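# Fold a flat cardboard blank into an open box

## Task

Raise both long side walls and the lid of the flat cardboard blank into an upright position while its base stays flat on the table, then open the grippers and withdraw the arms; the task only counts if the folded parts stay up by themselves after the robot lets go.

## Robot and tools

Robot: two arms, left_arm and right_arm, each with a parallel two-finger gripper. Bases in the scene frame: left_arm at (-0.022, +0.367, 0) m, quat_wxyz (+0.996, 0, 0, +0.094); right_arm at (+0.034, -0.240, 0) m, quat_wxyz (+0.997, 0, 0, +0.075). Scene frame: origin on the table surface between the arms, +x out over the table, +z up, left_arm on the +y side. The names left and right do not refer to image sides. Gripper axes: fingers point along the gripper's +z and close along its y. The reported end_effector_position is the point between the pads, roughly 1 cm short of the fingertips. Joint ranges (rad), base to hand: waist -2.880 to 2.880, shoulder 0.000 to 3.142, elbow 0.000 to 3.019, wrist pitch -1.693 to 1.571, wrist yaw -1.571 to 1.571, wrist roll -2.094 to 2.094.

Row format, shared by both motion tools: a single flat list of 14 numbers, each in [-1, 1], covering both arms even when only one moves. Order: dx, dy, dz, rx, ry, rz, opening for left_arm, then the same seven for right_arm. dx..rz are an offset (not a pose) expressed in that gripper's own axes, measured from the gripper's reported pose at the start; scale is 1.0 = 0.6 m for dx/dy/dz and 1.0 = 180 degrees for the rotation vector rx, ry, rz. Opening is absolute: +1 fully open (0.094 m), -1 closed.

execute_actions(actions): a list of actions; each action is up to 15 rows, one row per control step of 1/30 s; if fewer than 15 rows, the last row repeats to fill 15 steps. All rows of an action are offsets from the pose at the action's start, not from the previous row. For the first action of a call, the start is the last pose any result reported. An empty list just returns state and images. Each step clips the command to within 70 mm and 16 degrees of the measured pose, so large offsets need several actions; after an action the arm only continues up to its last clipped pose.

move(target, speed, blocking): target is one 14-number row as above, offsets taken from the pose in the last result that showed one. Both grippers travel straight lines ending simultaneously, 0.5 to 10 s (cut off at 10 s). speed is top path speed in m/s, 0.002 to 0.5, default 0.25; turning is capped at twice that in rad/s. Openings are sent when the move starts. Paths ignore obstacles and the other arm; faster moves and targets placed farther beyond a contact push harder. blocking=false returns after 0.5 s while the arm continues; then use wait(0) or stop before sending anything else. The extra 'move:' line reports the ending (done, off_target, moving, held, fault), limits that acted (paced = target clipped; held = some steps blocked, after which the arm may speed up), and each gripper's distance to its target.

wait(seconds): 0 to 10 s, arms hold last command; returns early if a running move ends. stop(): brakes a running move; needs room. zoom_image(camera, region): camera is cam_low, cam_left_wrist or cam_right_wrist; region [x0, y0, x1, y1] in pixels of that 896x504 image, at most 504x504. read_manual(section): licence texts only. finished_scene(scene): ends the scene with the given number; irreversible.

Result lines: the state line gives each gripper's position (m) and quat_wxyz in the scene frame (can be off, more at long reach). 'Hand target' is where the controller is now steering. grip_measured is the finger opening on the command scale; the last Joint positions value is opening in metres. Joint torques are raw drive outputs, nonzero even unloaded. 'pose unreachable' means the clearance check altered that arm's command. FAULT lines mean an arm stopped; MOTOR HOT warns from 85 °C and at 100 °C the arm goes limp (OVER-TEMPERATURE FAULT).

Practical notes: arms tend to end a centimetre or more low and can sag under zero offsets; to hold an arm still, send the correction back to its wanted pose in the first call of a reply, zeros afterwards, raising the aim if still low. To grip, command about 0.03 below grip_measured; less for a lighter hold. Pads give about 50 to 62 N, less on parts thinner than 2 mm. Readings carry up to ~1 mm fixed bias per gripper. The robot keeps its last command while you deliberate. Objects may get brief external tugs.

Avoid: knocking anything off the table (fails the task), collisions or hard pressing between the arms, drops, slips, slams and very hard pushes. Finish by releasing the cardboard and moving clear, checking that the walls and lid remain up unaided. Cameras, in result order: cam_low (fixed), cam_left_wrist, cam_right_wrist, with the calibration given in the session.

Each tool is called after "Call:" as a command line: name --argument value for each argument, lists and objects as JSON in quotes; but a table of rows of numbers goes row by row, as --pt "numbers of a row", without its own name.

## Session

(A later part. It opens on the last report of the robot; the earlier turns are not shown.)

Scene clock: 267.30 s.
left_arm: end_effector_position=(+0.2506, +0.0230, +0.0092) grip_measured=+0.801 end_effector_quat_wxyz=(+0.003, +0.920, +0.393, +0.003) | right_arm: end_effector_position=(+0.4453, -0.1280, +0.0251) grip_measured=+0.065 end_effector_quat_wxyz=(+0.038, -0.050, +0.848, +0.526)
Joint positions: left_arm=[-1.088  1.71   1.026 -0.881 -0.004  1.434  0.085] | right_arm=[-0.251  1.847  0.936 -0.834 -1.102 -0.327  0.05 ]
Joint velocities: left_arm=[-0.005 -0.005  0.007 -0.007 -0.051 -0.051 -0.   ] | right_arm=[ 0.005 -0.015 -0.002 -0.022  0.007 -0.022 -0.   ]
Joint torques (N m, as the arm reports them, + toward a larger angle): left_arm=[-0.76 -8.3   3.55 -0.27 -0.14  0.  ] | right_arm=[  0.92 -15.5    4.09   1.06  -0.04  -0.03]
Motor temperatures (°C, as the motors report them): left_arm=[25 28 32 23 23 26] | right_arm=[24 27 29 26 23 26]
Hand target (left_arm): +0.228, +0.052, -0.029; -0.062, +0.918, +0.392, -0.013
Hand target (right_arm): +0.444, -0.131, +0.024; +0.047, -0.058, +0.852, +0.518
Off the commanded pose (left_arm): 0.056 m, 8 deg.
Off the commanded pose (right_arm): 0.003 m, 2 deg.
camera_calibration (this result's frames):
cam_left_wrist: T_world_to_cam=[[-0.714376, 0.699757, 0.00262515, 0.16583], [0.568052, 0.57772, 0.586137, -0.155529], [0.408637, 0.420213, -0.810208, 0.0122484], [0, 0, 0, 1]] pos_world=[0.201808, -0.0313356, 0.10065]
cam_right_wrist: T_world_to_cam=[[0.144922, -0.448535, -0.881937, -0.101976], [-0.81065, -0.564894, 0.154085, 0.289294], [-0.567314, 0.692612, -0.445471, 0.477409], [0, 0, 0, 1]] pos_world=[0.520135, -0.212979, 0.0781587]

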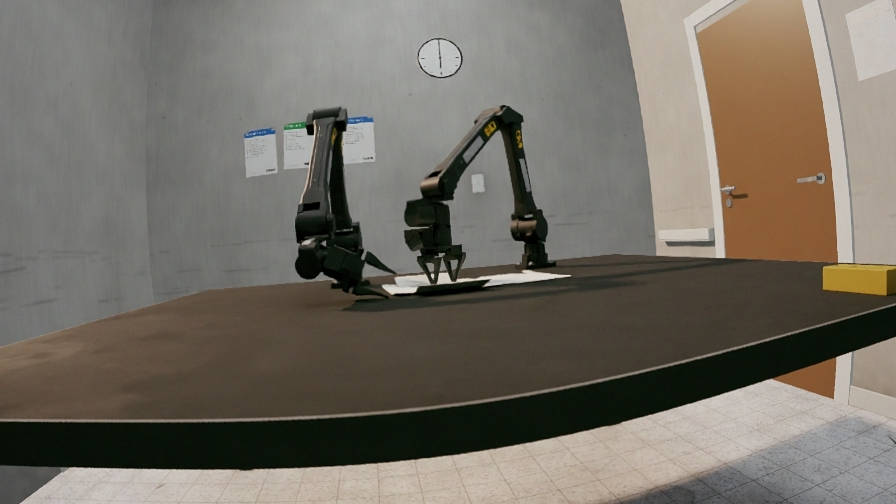

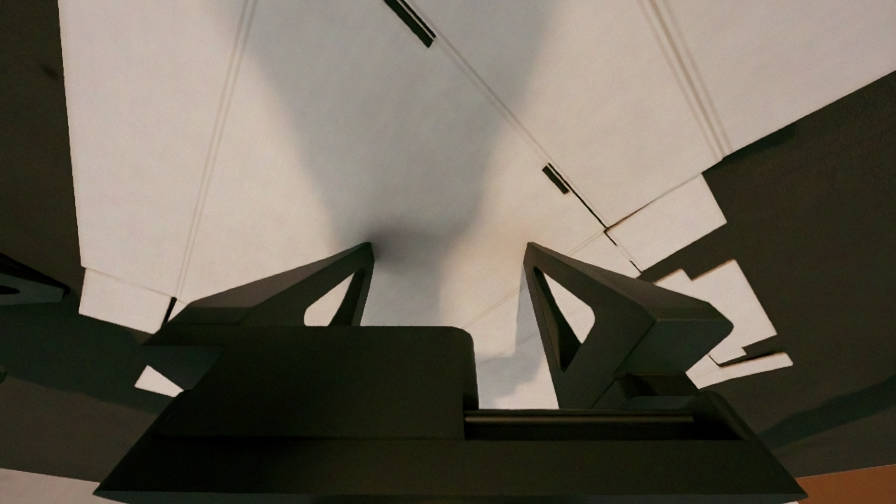

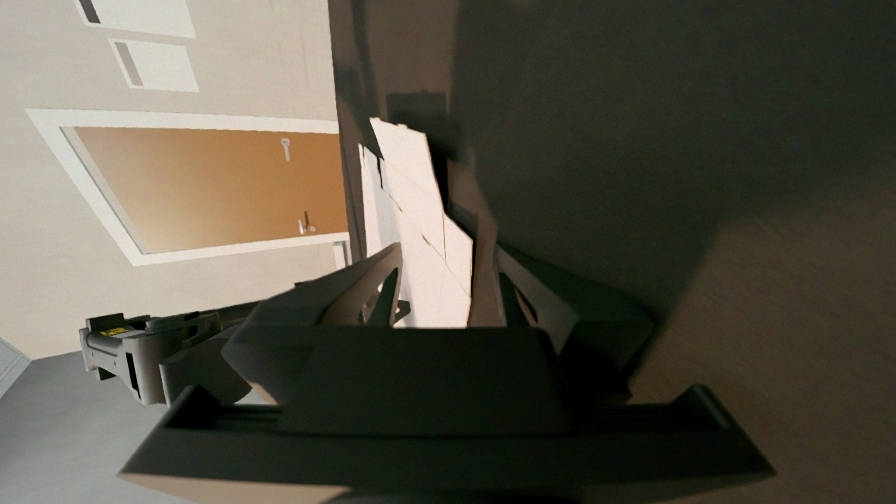

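Call:
execute_actions --actions '[[[0.008,-0.058,0.072,0.042,0.006,0,0.8,0.0016,-0.001,0.0056,0.006,0.002,-0.001,0.064],[0.008,-0.058,0.072,0.042,0.006,0,0.8,0.003,0.0015,0.010,0.0055,0.004,-0.002,0.064],[0.008,-0.058,0.072,0.042,0.006,0,0.8,0.004,0.0037,0.014,0.0053,0.006,-0.003,0.064],[0.008,-0.058,0.072,0.042,0.006,0,0.8,0.005,0.006,0.018,0.005,0.008,-0.004,0.064],[0.008,-0.058,0.072,0.042,0.006,0,0.8,0.0065,0.008,0.022,0.0048,0.010,-0.005,0.064],[0.008,-0.058,0.072,0.042,0.006,0,0.8,0.0077,0.0103,0.026,0.0045,0.0115,-0.006,0.064],[0.008,-0.058,0.072,0.042,0.006,0,0.8,0.009,0.0125,0.030,0.0043,0.0135,-0.007,0.064],[0.008,-0.058,0.072,0.042,0.006,0,0.8,0.010,0.0148,0.0345,0.004,0.0154,-0.008,0.064],[0.008,-0.058,0.072,0.042,0.006,0,0.8,0.0113,0.017,0.0386,0.0038,0.0173,-0.009,0.064],[0.008,-0.058,0.072,0.042,0.006,0,0.8,0.0125,0.0192,0.0427,0.0035,0.0192,-0.0096,0.064]]]'

Call:
zoom_image --camera "cam_right_wrist" --region '[430, 200, 540, 330]'

Scene clock: 278.63 s.
left_arm: end_effector_position=(+0.2506, +0.0230, +0.0092) grip_measured=+0.801 end_effector_quat_wxyz=(+0.003, +0.920, +0.393, +0.003) | right_arm: end_effector_position=(+0.4370, -0.1012, +0.0249) grip_measured=+0.065 end_effector_quat_wxyz=(+0.020, -0.077, +0.847, +0.526)
Joint positions: left_arm=[-1.088  1.71   1.026 -0.881 -0.004  1.434  0.085] | right_arm=[-0.185  1.847  0.936 -0.834 -1.101 -0.324  0.05 ]
Joint velocities: left_arm=[-0.005 -0.005 -0.007 -0.002  0.081  0.037 -0.   ] | right_arm=[ 0.044 -0.005 -0.002 -0.007 -0.037  0.051 -0.   ]
Joint torques (N m, as the arm reports them, + toward a larger angle): left_arm=[-1.29 -7.92  3.5  -0.32 -0.16  0.02] | right_arm=[  1.45 -15.25   4.5    1.04   0.08   0.19]
Motor temperatures (°C, as the motors report them): left_arm=[25 28 32 23 23 26] | right_arm=[24 27 29 26 23 26]
Hand target (left_arm): +0.228, +0.052, -0.029; -0.062, +0.918, +0.392, -0.013
Hand target (right_arm): +0.437, -0.101, +0.023; +0.021, -0.079, +0.851, +0.518
Off the commanded pose (left_arm): 0.056 m, 8 deg.
Off the commanded pose (right_arm): 0.002 m, 1 deg.
camera_calibration (this result's frames):
cam_left_wrist: T_world_to_cam=[[-0.714376, 0.699757, 0.00262515, 0.16583], [0.568052, 0.57772, 0.586137, -0.155529], [0.408637, 0.420213, -0.810208, 0.0122484], [0, 0, 0, 1]] pos_world=[0.201808, -0.0313356, 0.10065]
cam_right_wrist: T_world_to_cam=[[0.171612, -0.439278, -0.881808, -0.0996299], [-0.771864, -0.616166, 0.156731, 0.275519], [-0.612189, 0.653739, -0.444804, 0.469707], [0, 0, 0, 1]] pos_world=[0.51731, -0.181066, 0.077891]

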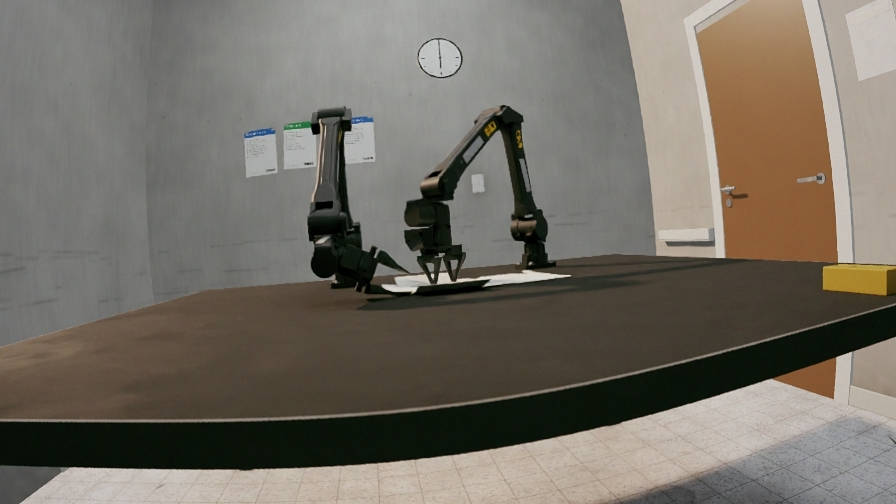

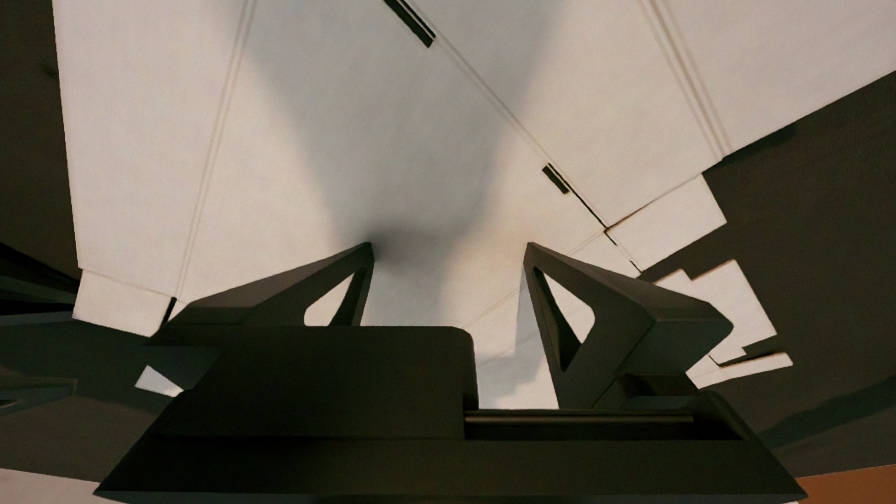

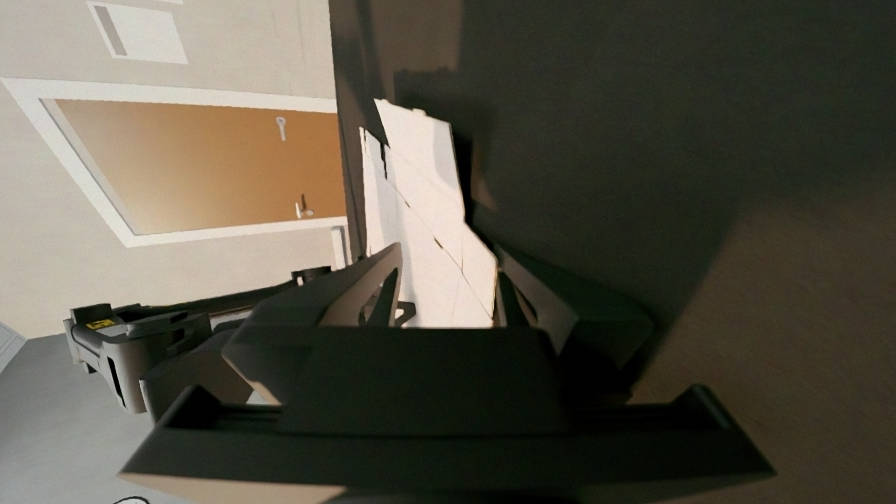

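Region (430, 200, 540, 330) of cam_right_wrist's 896x504 image, scaled by 3.877, with more detail than that image has; it fills the left 426 columns of this view, and the rest is white.

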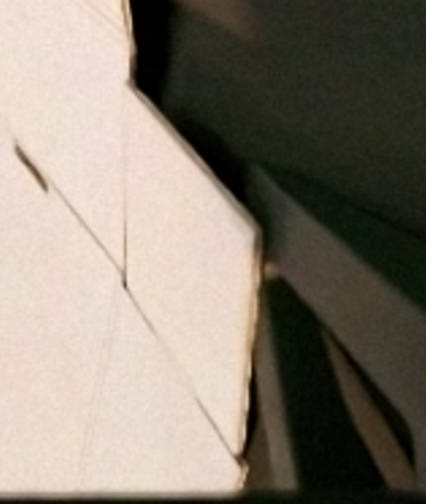

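Call:
execute_actions --actions '[[[0.008,-0.058,0.072,0.042,0.006,0,0.8,0.004,0.003,-0.002,0,0,0,0.064],[0.008,-0.058,0.072,0.042,0.006,0,0.8,0.008,0.006,-0.003,0,0,0,0.064],[0.008,-0.058,0.072,0.042,0.006,0,0.8,0.012,0.008,-0.004,0,0,0,0.064],[0.008,-0.058,0.072,0.042,0.006,0,0.8,0.016,0.011,-0.006,0,0,0,0.064],[0.008,-0.058,0.072,0.042,0.006,0,0.8,0.020,0.013,-0.007,0,0,0,0.064],[0.008,-0.058,0.072,0.042,0.006,0,0.8,0.024,0.016,-0.009,0,0,0,0.064],[0.008,-0.058,0.072,0.042,0.006,0,0.8,0.028,0.018,-0.010,0,0,0,0.064],[0.008,-0.058,0.072,0.042,0.006,0,0.8,0.032,0.020,-0.011,0,0,0,0.064],[0.008,-0.058,0.072,0.042,0.006,0,0.8,0.036,0.022,-0.012,0,0,0,0.064],[0.008,-0.058,0.072,0.042,0.006,0,0.8,0.040,0.024,-0.013,0,0,0,0.064],[0.008,-0.058,0.072,0.042,0.006,0,0.8,0.044,0.026,-0.014,0,0,0,0.064],[0.008,-0.058,0.072,0.042,0.006,0,0.8,0.047,0.0283,-0.0155,0,0,0,0.064]],[[0.008,-0.058,0.072,0.042,0.006,0,0.8,0.010,0.0133,-0.0055,0,0,0,0.064],[0.008,-0.058,0.072,0.042,0.006,0,0.8,0.017,0.014,-0.006,0,0,0,0.064],[0.008,-0.058,0.072,0.042,0.006,0,0.8,0.024,0.015,-0.0065,0,0,0,0.064],[0.008,-0.058,0.072,0.042,0.006,0,0.8,0.031,0.0155,-0.007,0,0,0,0.064],[0.008,-0.058,0.072,0.042,0.006,0,0.8,0.038,0.016,-0.0075,0,0,0,0.064],[0.008,-0.058,0.072,0.042,0.006,0,0.8,0.045,0.017,-0.008,0,0,0,0.064],[0.008,-0.058,0.072,0.042,0.006,0,0.8,0.052,0.0175,-0.0085,0,0,0,0.064],[0.008,-0.058,0.072,0.042,0.006,0,0.8,0.059,0.018,-0.009,0,0,0,0.064],[0.008,-0.058,0.072,0.042,0.006,0,0.8,0.066,0.019,-0.0095,0,0,0,0.064],[0.008,-0.058,0.072,0.042,0.006,0,0.8,0.0735,0.0195,-0.010,0,0,0,0.064]]]'

Scene clock: 302.03 s.
left_arm: end_effector_position=(+0.2502, +0.0235, +0.0092) grip_measured=+0.801 end_effector_quat_wxyz=(+0.001, +0.920, +0.393, +0.002) | right_arm: end_effector_position=(+0.3568, -0.1050, +0.0260) grip_measured=+0.065 end_effector_quat_wxyz=(-0.010, -0.057, +0.847, +0.529)
Joint positions: left_arm=[-1.088  1.71   1.026 -0.884 -0.004  1.434  0.085] | right_arm=[-0.204  1.731  0.735 -0.852 -1.094 -0.357  0.05 ]
Joint velocities: left_arm=[-0.015  0.005 -0.012 -0.002 -0.081 -0.007  0.   ] | right_arm=[-0.024 -0.015 -0.012 -0.002 -0.007 -0.051 -0.   ]
Joint torques (N m, as the arm reports them, + toward a larger angle): left_arm=[-1.07 -8.28  3.62 -0.32 -0.15  0.01] | right_arm=[  1.05 -14.62   4.44  -0.1   -0.73  -0.07]
Motor temperatures (°C, as the motors report them): left_arm=[25 28 32 23 23 26] | right_arm=[24 27 29 26 23 26]
Hand target (left_arm): +0.228, +0.053, -0.029; -0.063, +0.918, +0.392, -0.014
Hand target (right_arm): +0.360, -0.107, +0.036; +0.005, -0.068, +0.847, +0.528
Off the commanded pose (left_arm): 0.056 m, 8 deg.
Off the commanded pose (right_arm): 0.011 m, 2 deg.
camera_calibration (this result's frames):
cam_left_wrist: T_world_to_cam=[[-0.714369, 0.699749, 0.00527437, 0.165153], [0.569024, 0.576493, 0.586402, -0.15581], [0.407293, 0.421909, -0.810003, 0.0124906], [0, 0, 0, 1]] pos_world=[0.201552, -0.0310124, 0.100613]
cam_right_wrist: T_world_to_cam=[[0.106508, -0.439752, -0.891782, -0.0631296], [-0.760303, -0.614009, 0.211972, 0.205821], [-0.640777, 0.655448, -0.399742, 0.432798], [0, 0, 0, 1]] pos_world=[0.440537, -0.185062, 0.073081]

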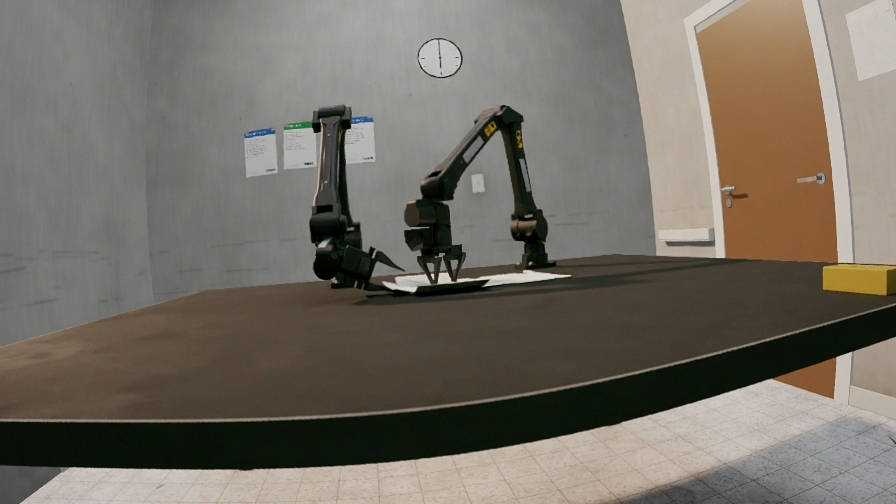

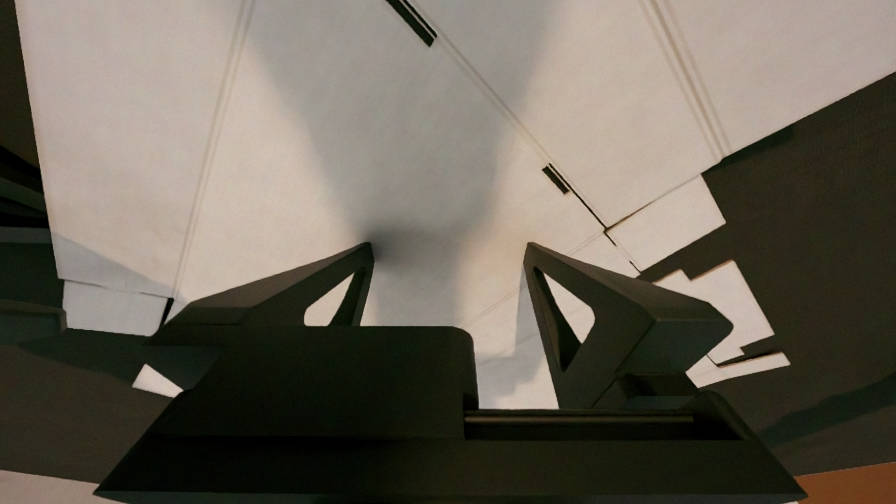

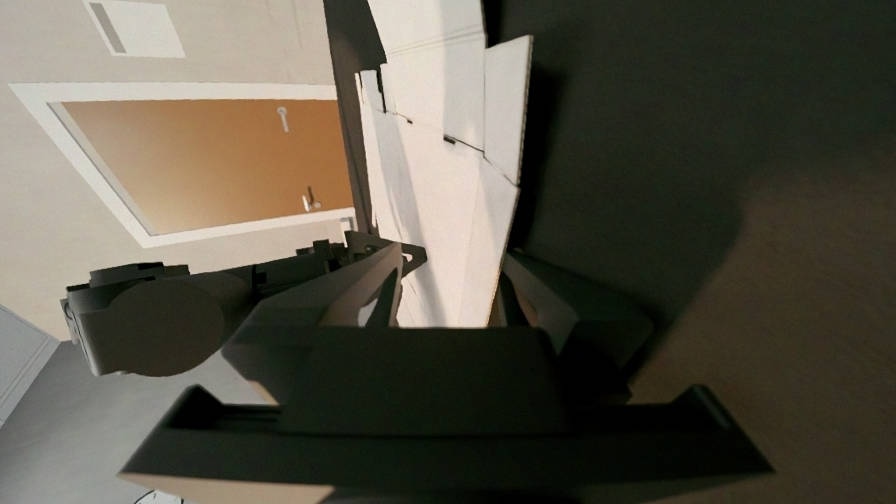

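Call:
execute_actions --actions '[[[0.008,-0.056,0.072,0.040,0.006,0,0.8,-0.008,0.018,-0.013,0.001,-0.005,-0.010,0.064],[0.008,-0.056,0.072,0.040,0.006,0,0.8,-0.011,0.023,-0.015,0.001,-0.005,-0.011,0.064],[0.008,-0.056,0.072,0.040,0.006,0,0.8,-0.014,0.028,-0.017,0.001,-0.006,-0.012,0.064],[0.008,-0.056,0.072,0.040,0.006,0,0.8,-0.017,0.033,-0.019,0.002,-0.006,-0.013,0.064],[0.008,-0.056,0.072,0.040,0.006,0,0.8,-0.020,0.038,-0.021,0.002,-0.007,-0.014,0.064],[0.008,-0.056,0.072,0.040,0.006,0,0.8,-0.022,0.043,-0.022,0.002,-0.007,-0.015,0.064],[0.008,-0.056,0.072,0.040,0.006,0,0.8,-0.024,0.048,-0.024,0.002,-0.007,-0.015,0.064],[0.008,-0.056,0.072,0.040,0.006,0,0.8,-0.026,0.052,-0.026,0.002,-0.007,-0.015,0.064],[0.008,-0.056,0.072,0.040,0.006,0,0.8,-0.0278,0.0562,-0.027,0.002,-0.007,-0.015,0.064]]]'

Scene clock: 323.53 s.
left_arm: end_effector_position=(+0.2500, +0.0238, +0.0089) grip_measured=+0.801 end_effector_quat_wxyz=(+0.001, +0.920, +0.393, +0.002) | right_arm: end_effector_position=(+0.3555, -0.1052, +0.0448) grip_measured=+0.065 end_effector_quat_wxyz=(-0.004, -0.061, +0.848, +0.526)
Joint positions: left_arm=[-1.088  1.71   1.026 -0.884 -0.004  1.434  0.085] | right_arm=[-0.204  1.672  0.735 -0.898 -1.091 -0.359  0.05 ]
Joint velocities: left_arm=[-0.005  0.005 -0.007 -0.002 -0.051 -0.051 -0.   ] | right_arm=[-0.015 -0.015  0.012  0.007 -0.022 -0.125 -0.   ]
Joint torques (N m, as the arm reports them, + toward a larger angle): left_arm=[-1.09 -8.24  3.44 -0.15 -0.18  0.02] | right_arm=[  1.87 -14.29   7.59  -0.38  -1.05   0.2 ]
Motor temperatures (°C, as the motors report them): left_arm=[25 28 32 23 23 26] | right_arm=[24 27 29 26 23 26]
Hand target (left_arm): +0.228, +0.052, -0.029; -0.060, +0.918, +0.392, -0.013
Hand target (right_arm): +0.371, -0.104, +0.064; +0.012, -0.071, +0.847, +0.527
Off the commanded pose (left_arm): 0.055 m, 7 deg.
Off the commanded pose (right_arm): 0.025 m, 2 deg.
camera_calibration (this result's frames):
cam_left_wrist: T_world_to_cam=[[-0.714367, 0.699746, 0.00603128, 0.164778], [0.569302, 0.576142, 0.586477, -0.155775], [0.40691, 0.422393, -0.809944, 0.0123621], [0, 0, 0, 1]] pos_world=[0.201365, -0.0307757, 0.100377]
cam_right_wrist: T_world_to_cam=[[0.120158, -0.443369, -0.888249, -0.0517559], [-0.762274, -0.61441, 0.203565, 0.201738], [-0.636003, 0.652629, -0.411795, 0.438149], [0, 0, 0, 1]] pos_world=[0.438663, -0.184946, 0.0933887]

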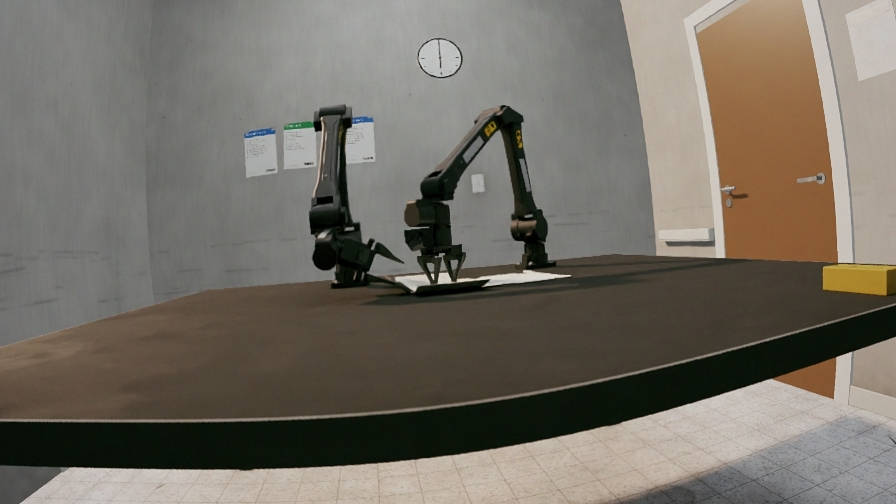

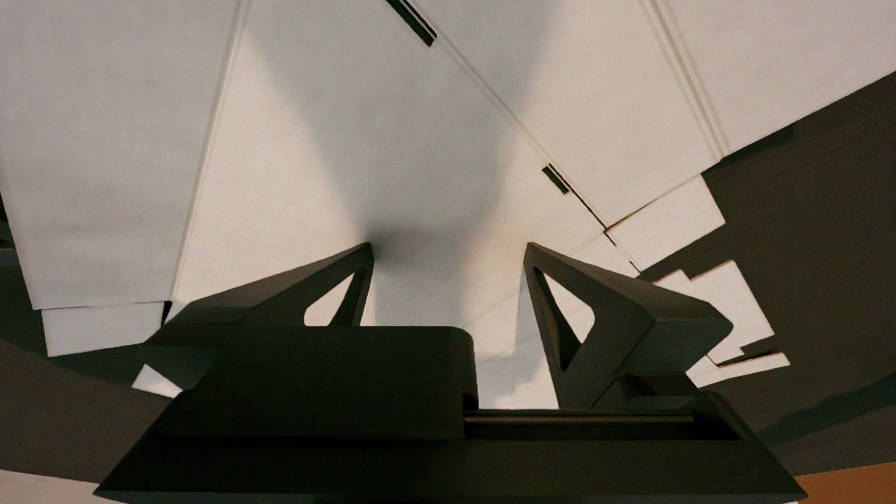

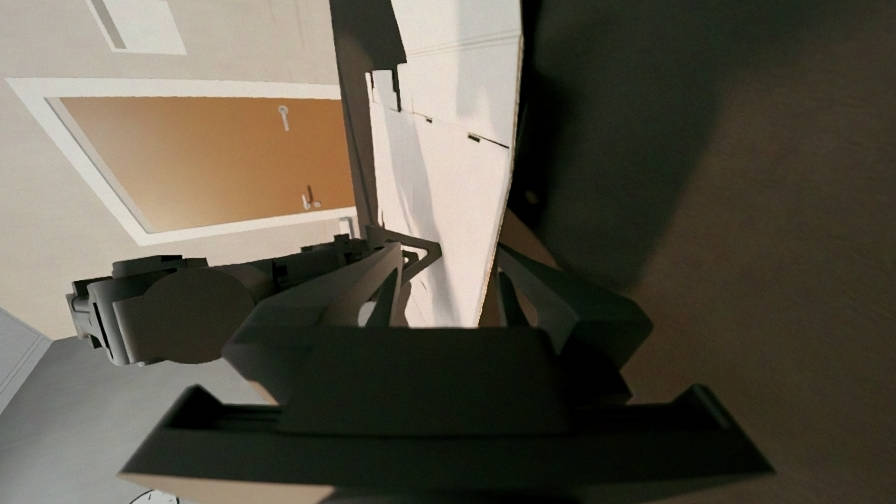

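Call:
execute_actions --actions '[[[0.008,-0.056,0.072,0.040,0.006,0,0.8,-0.0255,0.0275,-0.009,0.001,-0.005,-0.009,0.064],[0.008,-0.056,0.072,0.040,0.006,0,0.8,-0.025,0.030,-0.0046,0.001,-0.005,-0.009,0.064],[0.008,-0.056,0.072,0.040,0.006,0,0.8,-0.0244,0.0327,-0.0003,0.001,-0.005,-0.009,0.064],[0.008,-0.056,0.072,0.040,0.006,0,0.8,-0.0238,0.0353,0.004,0.001,-0.004,-0.008,0.064],[0.008,-0.056,0.072,0.040,0.006,0,0.8,-0.0233,0.038,0.0084,0.001,-0.004,-0.008,0.064],[0.008,-0.056,0.072,0.040,0.006,0,0.8,-0.0227,0.0406,0.0128,0.001,-0.004,-0.008,0.064],[0.008,-0.056,0.072,0.040,0.006,0,0.8,-0.0222,0.043,0.017,0.001,-0.004,-0.008,0.064],[0.008,-0.056,0.072,0.040,0.006,0,0.8,-0.0216,0.0458,0.0215,0.001,-0.004,-0.008,0.064],[0.008,-0.056,0.072,0.040,0.006,0,0.8,-0.021,0.0484,0.026,0.001,-0.004,-0.008,0.064],[0.008,-0.056,0.072,0.040,0.006,0,0.8,-0.0205,0.051,0.0302,0.001,-0.004,-0.008,0.064]]]'

Scene clock: 343.73 s.
left_arm: end_effector_position=(+0.2503, +0.0259, +0.0086) grip_measured=+0.801 end_effector_quat_wxyz=(-0.002, +0.920, +0.393, +0.006) | right_arm: end_effector_position=(+0.3642, -0.0829, +0.0535) grip_measured=+0.065 end_effector_quat_wxyz=(+0.005, -0.068, +0.851, +0.520)
Joint positions: left_arm=[-1.088  1.71   1.025 -0.887 -0.013  1.433  0.085] | right_arm=[-0.135  1.628  0.729 -0.779 -1.091 -0.21   0.05 ]
Joint velocities: left_arm=[-0.005  0.005 -0.007 -0.007 -0.081 -0.11   0.001] | right_arm=[ 0.005 -0.024 -0.012  0.115  0.037  0.198 -0.001]
Joint torques (N m, as the arm reports them, + toward a larger angle): left_arm=[-1.02 -7.94  3.54  0.19  0.22 -0.01] | right_arm=[  2.93 -14.     4.77   0.79  -1.37   0.21]
Motor temperatures (°C, as the motors report them): left_arm=[25 28 32 23 23 26] | right_arm=[24 27 30 26 23 26]
Hand target (left_arm): +0.228, +0.052, -0.029; -0.061, +0.918, +0.392, -0.013
Hand target (right_arm): +0.364, -0.075, +0.064; +0.007, -0.069, +0.848, +0.525
Off the commanded pose (left_arm): 0.054 m, 7 deg.
Off the commanded pose (right_arm): 0.014 m, 1 deg.
camera_calibration (this result's frames):
cam_left_wrist: T_world_to_cam=[[-0.71467, 0.699397, 0.00946696, 0.163634], [0.566696, 0.571032, 0.593951, -0.156214], [0.410002, 0.429844, -0.804445, 0.0100971], [0, 0, 0, 1]] pos_world=[0.20133, -0.0295822, 0.0993569]
cam_right_wrist: T_world_to_cam=[[0.141594, -0.454098, -0.879629, -0.0443227], [-0.765898, -0.613222, 0.193282, 0.222256], [-0.627177, 0.646339, -0.434621, 0.430136], [0, 0, 0, 1]] pos_world=[0.446272, -0.161848, 0.105001]

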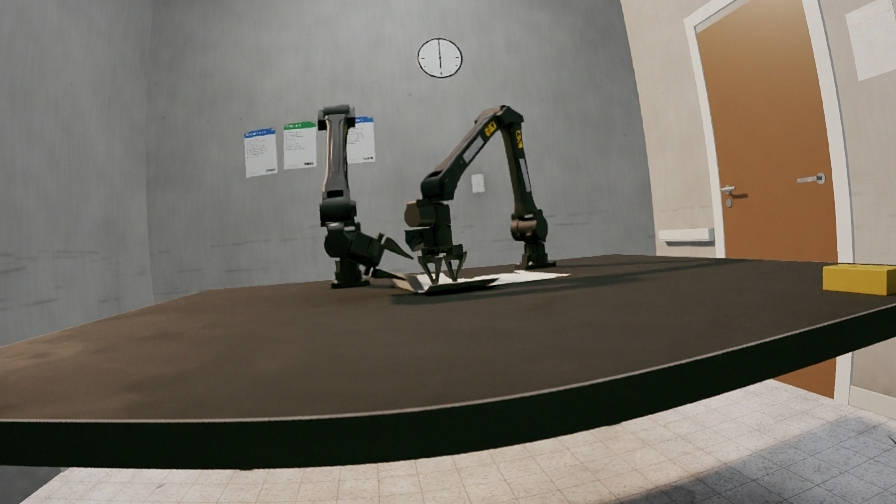

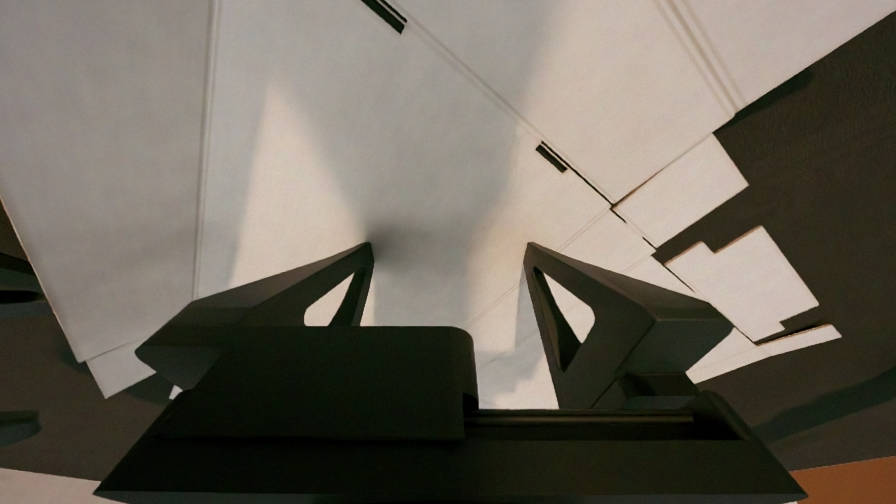

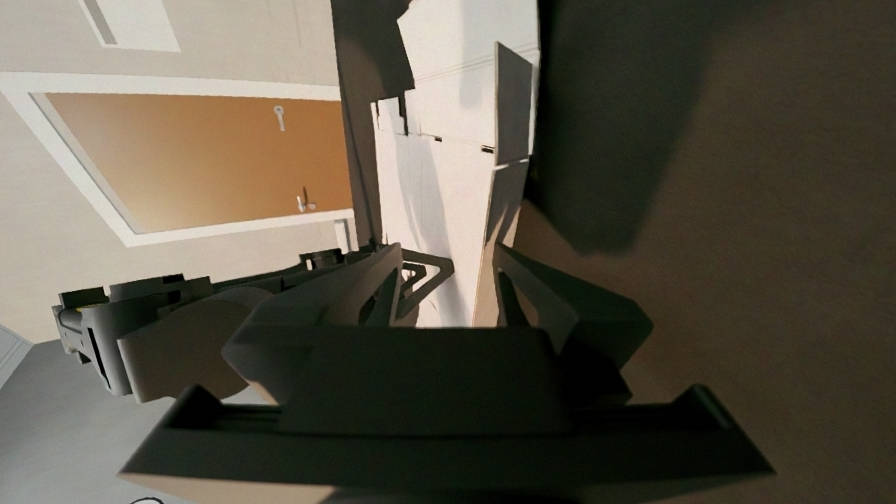

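Call:
execute_actions --actions '[[[0.006,-0.055,0.076,0.038,0.005,0,0.8,-0.002,0.016,-0.005,0.001,-0.004,-0.008,0.064],[0.006,-0.055,0.080,0.038,0.005,0,0.8,-0.002,0.016,-0.005,0.001,-0.004,-0.008,0.064],[0.006,-0.055,0.084,0.038,0.005,0,0.8,0.005,0.0164,-0.0056,0.001,-0.004,-0.008,0.064],[0.006,-0.055,0.088,0.038,0.005,0,0.8,0.013,0.0167,-0.0062,0.001,-0.004,-0.008,0.064],[0.006,-0.055,0.092,0.038,0.005,0,0.8,0.020,0.017,-0.0068,0.001,-0.004,-0.008,0.064],[0.006,-0.055,0.092,0.038,0.005,0,0.8,0.028,0.0174,-0.0074,0.001,-0.004,-0.008,0.064],[0.006,-0.055,0.092,0.038,0.005,0,0.8,0.035,0.0177,-0.008,0.001,-0.004,-0.008,0.064],[0.006,-0.055,0.092,0.038,0.005,0,0.8,0.042,0.018,-0.0086,0.001,-0.004,-0.008,0.064],[0.006,-0.055,0.092,0.038,0.005,0,0.8,0.050,0.0184,-0.0092,0.001,-0.004,-0.008,0.064],[0.006,-0.055,0.092,0.038,0.005,0,0.8,0.057,0.0187,-0.0098,0.001,-0.004,-0.008,0.064]]]'

Scene clock: 389.40 s.
left_arm: end_effector_position=(+0.2502, +0.0264, +0.0081) grip_measured=+0.801 end_effector_quat_wxyz=(-0.002, +0.920, +0.393, +0.007) | right_arm: end_effector_position=(+0.3324, -0.0906, +0.0535) grip_measured=+0.065 end_effector_quat_wxyz=(+0.009, -0.064, +0.855, +0.514)
Joint positions: left_arm=[-1.088  1.708  1.021 -0.883 -0.014  1.433  0.085] | right_arm=[-0.155  1.551  0.637 -0.77  -1.077 -0.222  0.05 ]
Joint velocities: left_arm=[ 0.015 -0.015  0.017 -0.007  0.037 -0.007  0.   ] | right_arm=[-0.005 -0.034  0.027  0.007  0.007 -0.022 -0.   ]
Joint torques (N m, as the arm reports them, + toward a larger angle): left_arm=[-1.03 -7.4   2.36  1.07  0.   -0.02] | right_arm=[  1.99 -12.57   4.49   0.14  -1.35  -0.01]
Motor temperatures (°C, as the motors report them): left_arm=[25 28 31 23 23 26] | right_arm=[24 27 29 26 24 26]
Hand target (left_arm): +0.227, +0.055, -0.039; -0.060, +0.918, +0.392, -0.009
Hand target (right_arm): +0.329, -0.087, +0.062; +0.017, -0.075, +0.851, +0.519
Off the commanded pose (left_arm): 0.064 m, 7 deg.
Off the commanded pose (right_arm): 0.011 m, 2 deg.
camera_calibration (this result's frames):
cam_left_wrist: T_world_to_cam=[[-0.71469, 0.699402, 0.00738272, 0.163194], [0.565281, 0.571357, 0.594986, -0.155816], [0.411916, 0.429404, -0.803702, 0.00899637], [0, 0, 0, 1]] pos_world=[0.201007, -0.0289749, 0.0987338]
cam_right_wrist: T_world_to_cam=[[0.139083, -0.46801, -0.87271, -0.0441191], [-0.774653, -0.600416, 0.19853, 0.196992], [-0.616903, 0.648435, -0.446053, 0.412581], [0, 0, 0, 1]] pos_world=[0.413259, -0.169903, 0.106421]

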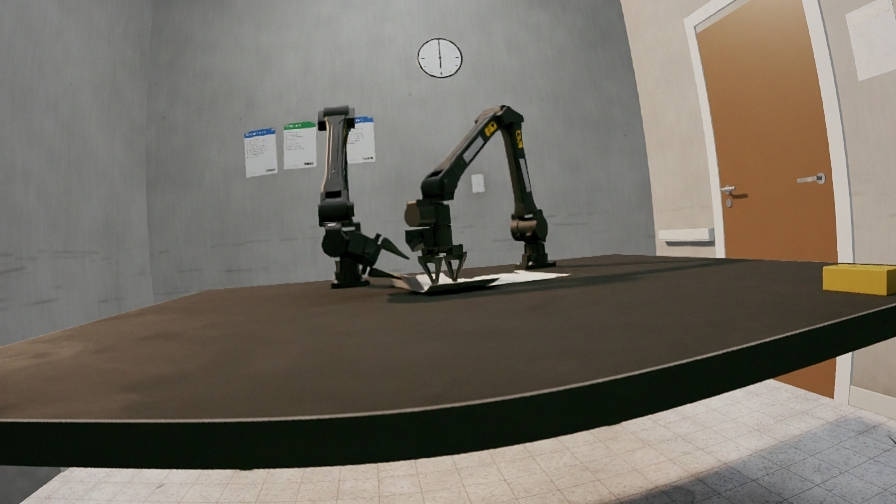

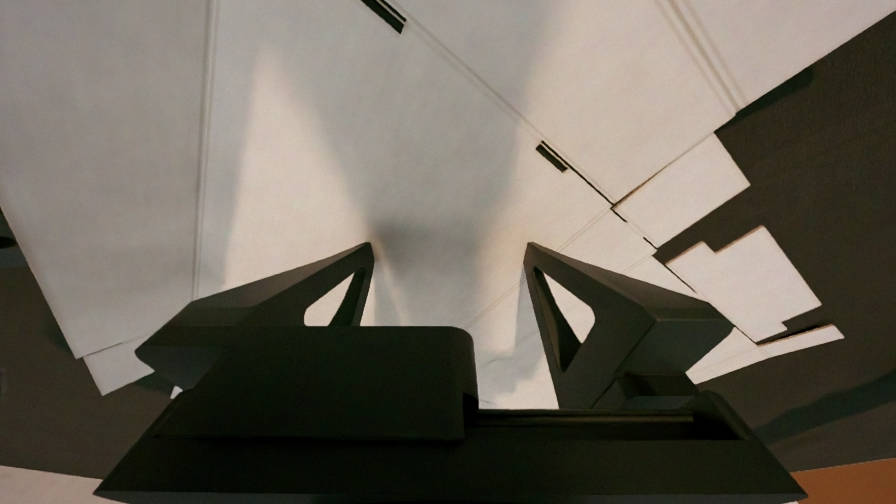

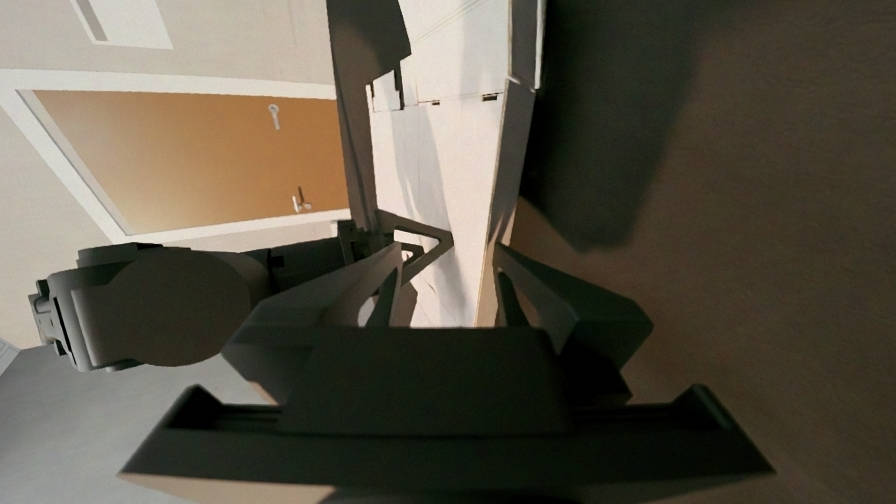

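Call:
execute_actions --actions '[[[0.006,-0.055,0.092,0.038,0.005,0,0.8,0.003,0.0177,0.001,-0.003,-0.003,-0.008,0.064],[0.006,-0.055,0.092,0.038,0.005,0,0.8,0.0025,0.020,0.005,-0.003,-0.003,-0.008,0.064],[0.006,-0.055,0.092,0.038,0.005,0,0.8,0.002,0.022,0.009,-0.003,-0.003,-0.008,0.064],[0.006,-0.055,0.092,0.038,0.005,0,0.8,0.0016,0.0244,0.013,-0.003,-0.003,-0.008,0.064],[0.006,-0.055,0.092,0.038,0.005,0,0.8,0.001,0.0266,0.017,-0.003,-0.003,-0.008,0.064],[0.006,-0.055,0.092,0.038,0.005,0,0.8,0.0007,0.029,0.0205,-0.003,-0.003,-0.008,0.064],[0.006,-0.055,0.092,0.038,0.005,0,0.8,0.0003,0.031,0.0244,-0.003,-0.003,-0.008,0.064],[0.006,-0.055,0.092,0.038,0.005,0,0.8,0,0.0334,0.0283,-0.003,-0.003,-0.008,0.064],[0.006,-0.055,0.092,0.038,0.005,0,0.8,-0.0006,0.0356,0.032,-0.003,-0.003,-0.008,0.064],[0.006,-0.055,0.092,0.038,0.005,0,0.8,-0.001,0.038,0.036,-0.003,-0.003,-0.008,0.064],[0.006,-0.055,0.092,0.038,0.005,0,0.8,-0.0015,0.040,0.040,-0.003,-0.003,-0.008,0.064],[0.006,-0.055,0.092,0.038,0.005,0,0.8,-0.002,0.0423,0.0438,-0.003,-0.003,-0.008,0.064]]]'

Scene clock: 405.80 s.
left_arm: end_effector_position=(+0.2494, +0.0284, +0.0079) grip_measured=+0.801 end_effector_quat_wxyz=(-0.002, +0.918, +0.396, +0.009) | right_arm: end_effector_position=(+0.3328, -0.0676, +0.0569) grip_measured=+0.065 end_effector_quat_wxyz=(+0.023, -0.073, +0.855, +0.513)
Joint positions: left_arm=[-1.088  1.704  1.015 -0.881 -0.018  1.427  0.085] | right_arm=[-0.08   1.508  0.602 -0.606 -1.077 -0.064  0.05 ]
Joint velocities: left_arm=[-0.005 -0.005 -0.012 -0.022  0.022 -0.066 -0.   ] | right_arm=[ 0.122 -0.044 -0.037  0.203 -0.007  0.315 -0.   ]
Joint torques (N m, as the arm reports them, + toward a larger angle): left_arm=[-1.22 -6.54  2.58  1.22  0.08  0.06] | right_arm=[  3.13 -11.3    4.86   1.21  -1.23   0.19]
Motor temperatures (°C, as the motors report them): left_arm=[25 28 31 23 23 26] | right_arm=[24 27 29 26 24 26]
Hand target (left_arm): +0.227, +0.056, -0.040; -0.060, +0.918, +0.392, -0.008
Hand target (right_arm): +0.330, -0.057, +0.063; +0.019, -0.073, +0.852, +0.518
Off the commanded pose (left_arm): 0.063 m, 7 deg.
Off the commanded pose (right_arm): 0.014 m, 1 deg.
camera_calibration (this result's frames):
cam_left_wrist: T_world_to_cam=[[-0.719231, 0.694737, 0.00683774, 0.162464], [0.559926, 0.573784, 0.597707, -0.155144], [0.411326, 0.433718, -0.801685, 0.00835281], [0, 0, 0, 1]] pos_world=[0.200283, -0.0274733, 0.0983163]
cam_right_wrist: T_world_to_cam=[[0.168805, -0.468696, -0.867081, -0.0407269], [-0.780353, -0.600956, 0.172923, 0.213791], [-0.602125, 0.647438, -0.467193, 0.395671], [0, 0, 0, 1]] pos_world=[0.411951, -0.146782, 0.112572]

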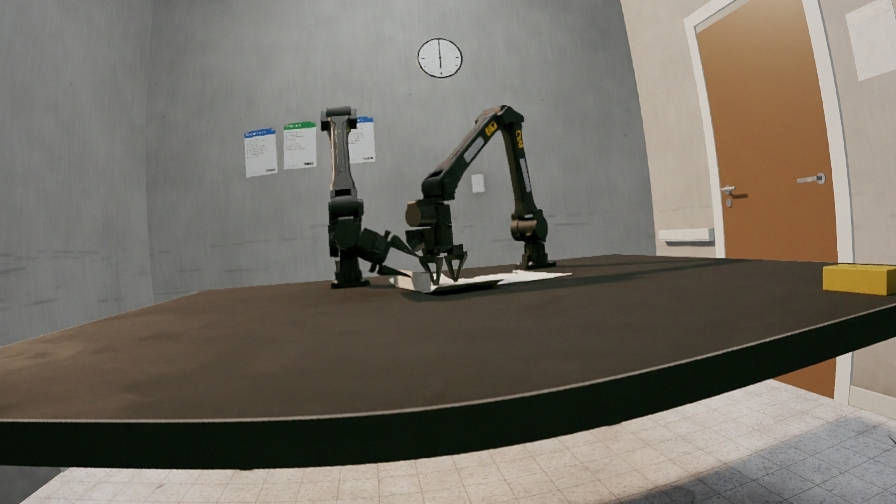

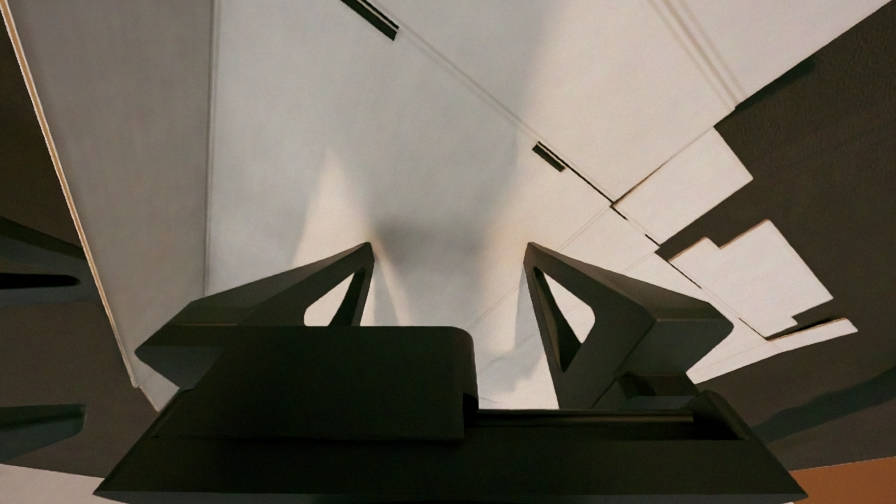

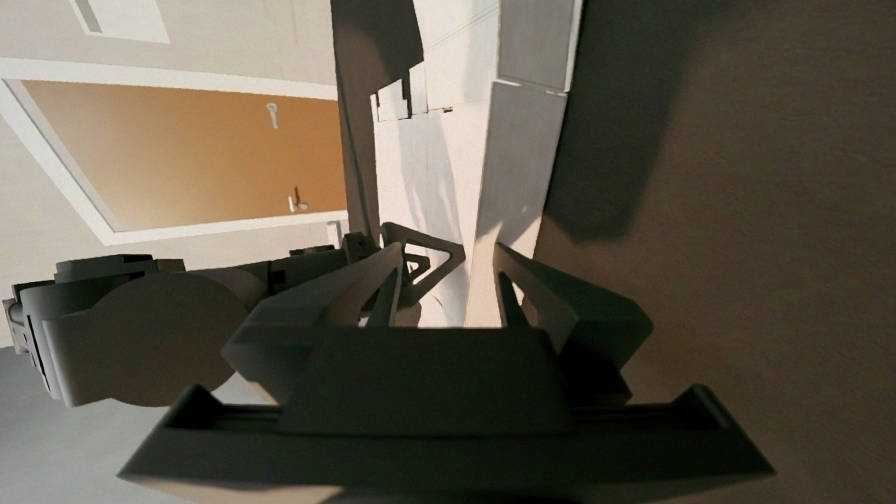

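Call:
execute_actions --actions '[[[0.004,-0.052,0.092,0.041,0.004,0,0.8,0,0.017,0.014,0,0.001,0.002,0.064],[0.004,-0.052,0.092,0.041,0.004,0,0.8,-0.002,0.0172,0.0176,0,0.001,0.002,0.064],[0.004,-0.052,0.092,0.041,0.004,0,0.8,-0.005,0.0174,0.021,0,0.001,0.002,0.064],[0.004,-0.052,0.092,0.041,0.004,0,0.8,-0.007,0.0176,0.025,0,0.001,0.002,0.064],[0.004,-0.052,0.092,0.041,0.004,0,0.8,-0.0095,0.0178,0.0284,0,0.001,0.002,0.064],[0.004,-0.052,0.092,0.041,0.004,0,0.8,-0.012,0.018,0.032,0,0.001,0.002,0.064],[0.004,-0.052,0.092,0.041,0.004,0,0.8,-0.014,0.0182,0.0355,0,0.001,0.002,0.064],[0.004,-0.052,0.092,0.041,0.004,0,0.8,-0.0166,0.0184,0.039,0,0.001,0.002,0.064],[0.004,-0.052,0.092,0.041,0.004,0,0.8,-0.019,0.0186,0.0427,0,0.001,0.002,0.064],[0.004,-0.052,0.092,0.041,0.004,0,0.8,-0.0213,0.0187,0.0463,0,0.001,0.002,0.064]]]'

Scene clock: 426.03 s.
left_arm: end_effector_position=(+0.2494, +0.0285, +0.0079) grip_measured=+0.801 end_effector_quat_wxyz=(-0.002, +0.916, +0.401, +0.009) | right_arm: end_effector_position=(+0.3421, -0.0488, +0.0552) grip_measured=+0.065 end_effector_quat_wxyz=(+0.028, -0.065, +0.859, +0.507)
Joint positions: left_arm=[-1.088  1.704  1.015 -0.881 -0.018  1.415  0.085] | right_arm=[-0.018  1.506  0.596 -0.462 -1.053  0.096  0.05 ]
Joint velocities: left_arm=[ 0.005 -0.024 -0.027 -0.007 -0.007 -0.037  0.   ] | right_arm=[-0.005 -0.005 -0.012  0.066  0.007  0.183 -0.001]
Joint torques (N m, as the arm reports them, + toward a larger angle): left_arm=[-1.02 -6.32  3.21  0.96  0.21  0.08] | right_arm=[ 3.87 -8.37  6.12  1.69 -1.15  0.2 ]
Motor temperatures (°C, as the motors report them): left_arm=[25 28 31 23 23 26] | right_arm=[24 27 29 26 24 26]
Hand target (left_arm): +0.227, +0.056, -0.040; -0.064, +0.916, +0.395, -0.010
Hand target (right_arm): +0.343, -0.037, +0.055; +0.021, -0.071, +0.856, +0.512
Off the commanded pose (left_arm): 0.063 m, 7 deg.
Off the commanded pose (right_arm): 0.012 m, 1 deg.
camera_calibration (this result's frames):
cam_left_wrist: T_world_to_cam=[[-0.727398, 0.686184, 0.00657759, 0.164755], [0.552849, 0.580323, 0.597983, -0.15362], [0.406509, 0.438608, -0.801482, 0.00937554], [0, 0, 0, 1]] pos_world=[0.20096, -0.0280153, 0.0982929]
cam_right_wrist: T_world_to_cam=[[0.160679, -0.483368, -0.860545, -0.0332413], [-0.791341, -0.584164, 0.180367, 0.236731], [-0.589883, 0.652003, -0.476371, 0.384861], [0, 0, 0, 1]] pos_world=[0.419698, -0.128709, 0.112032]

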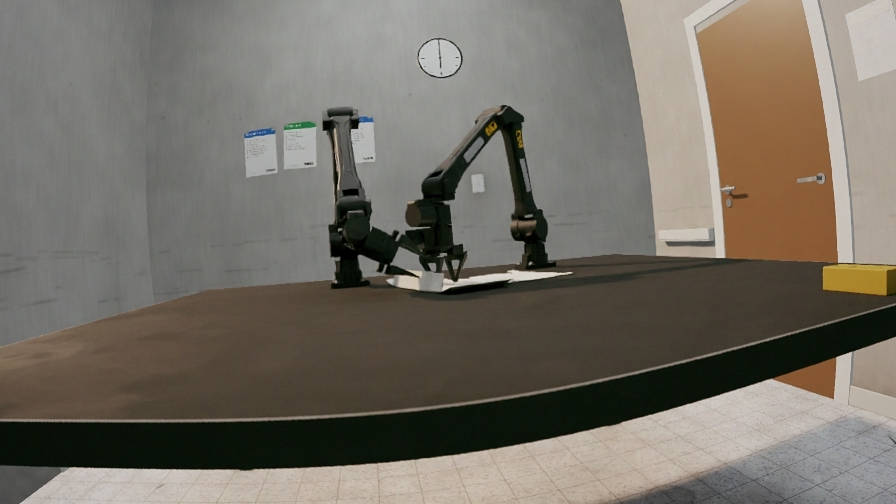

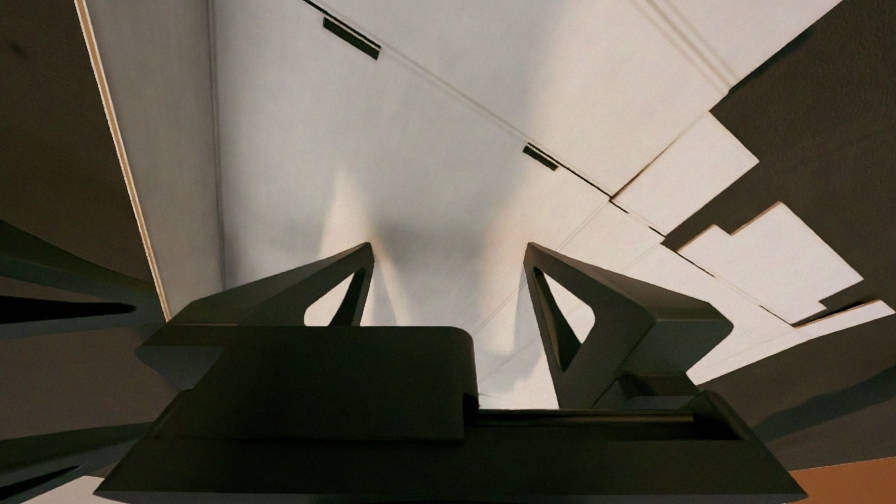

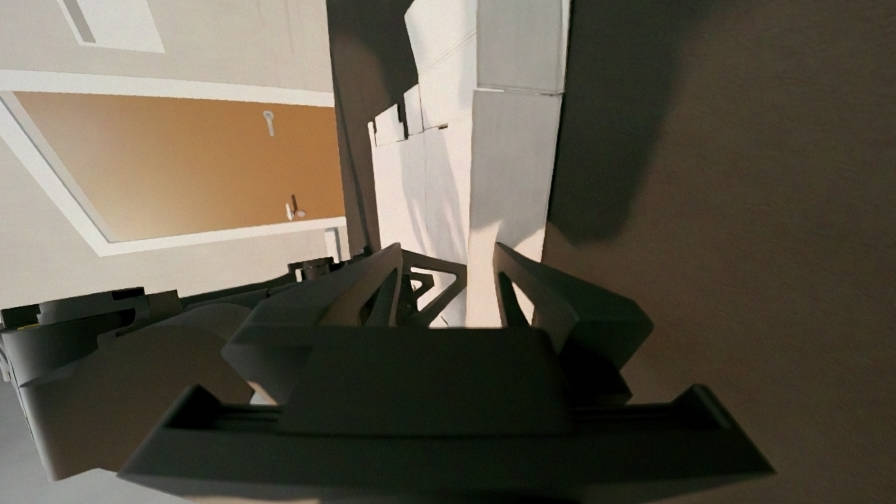

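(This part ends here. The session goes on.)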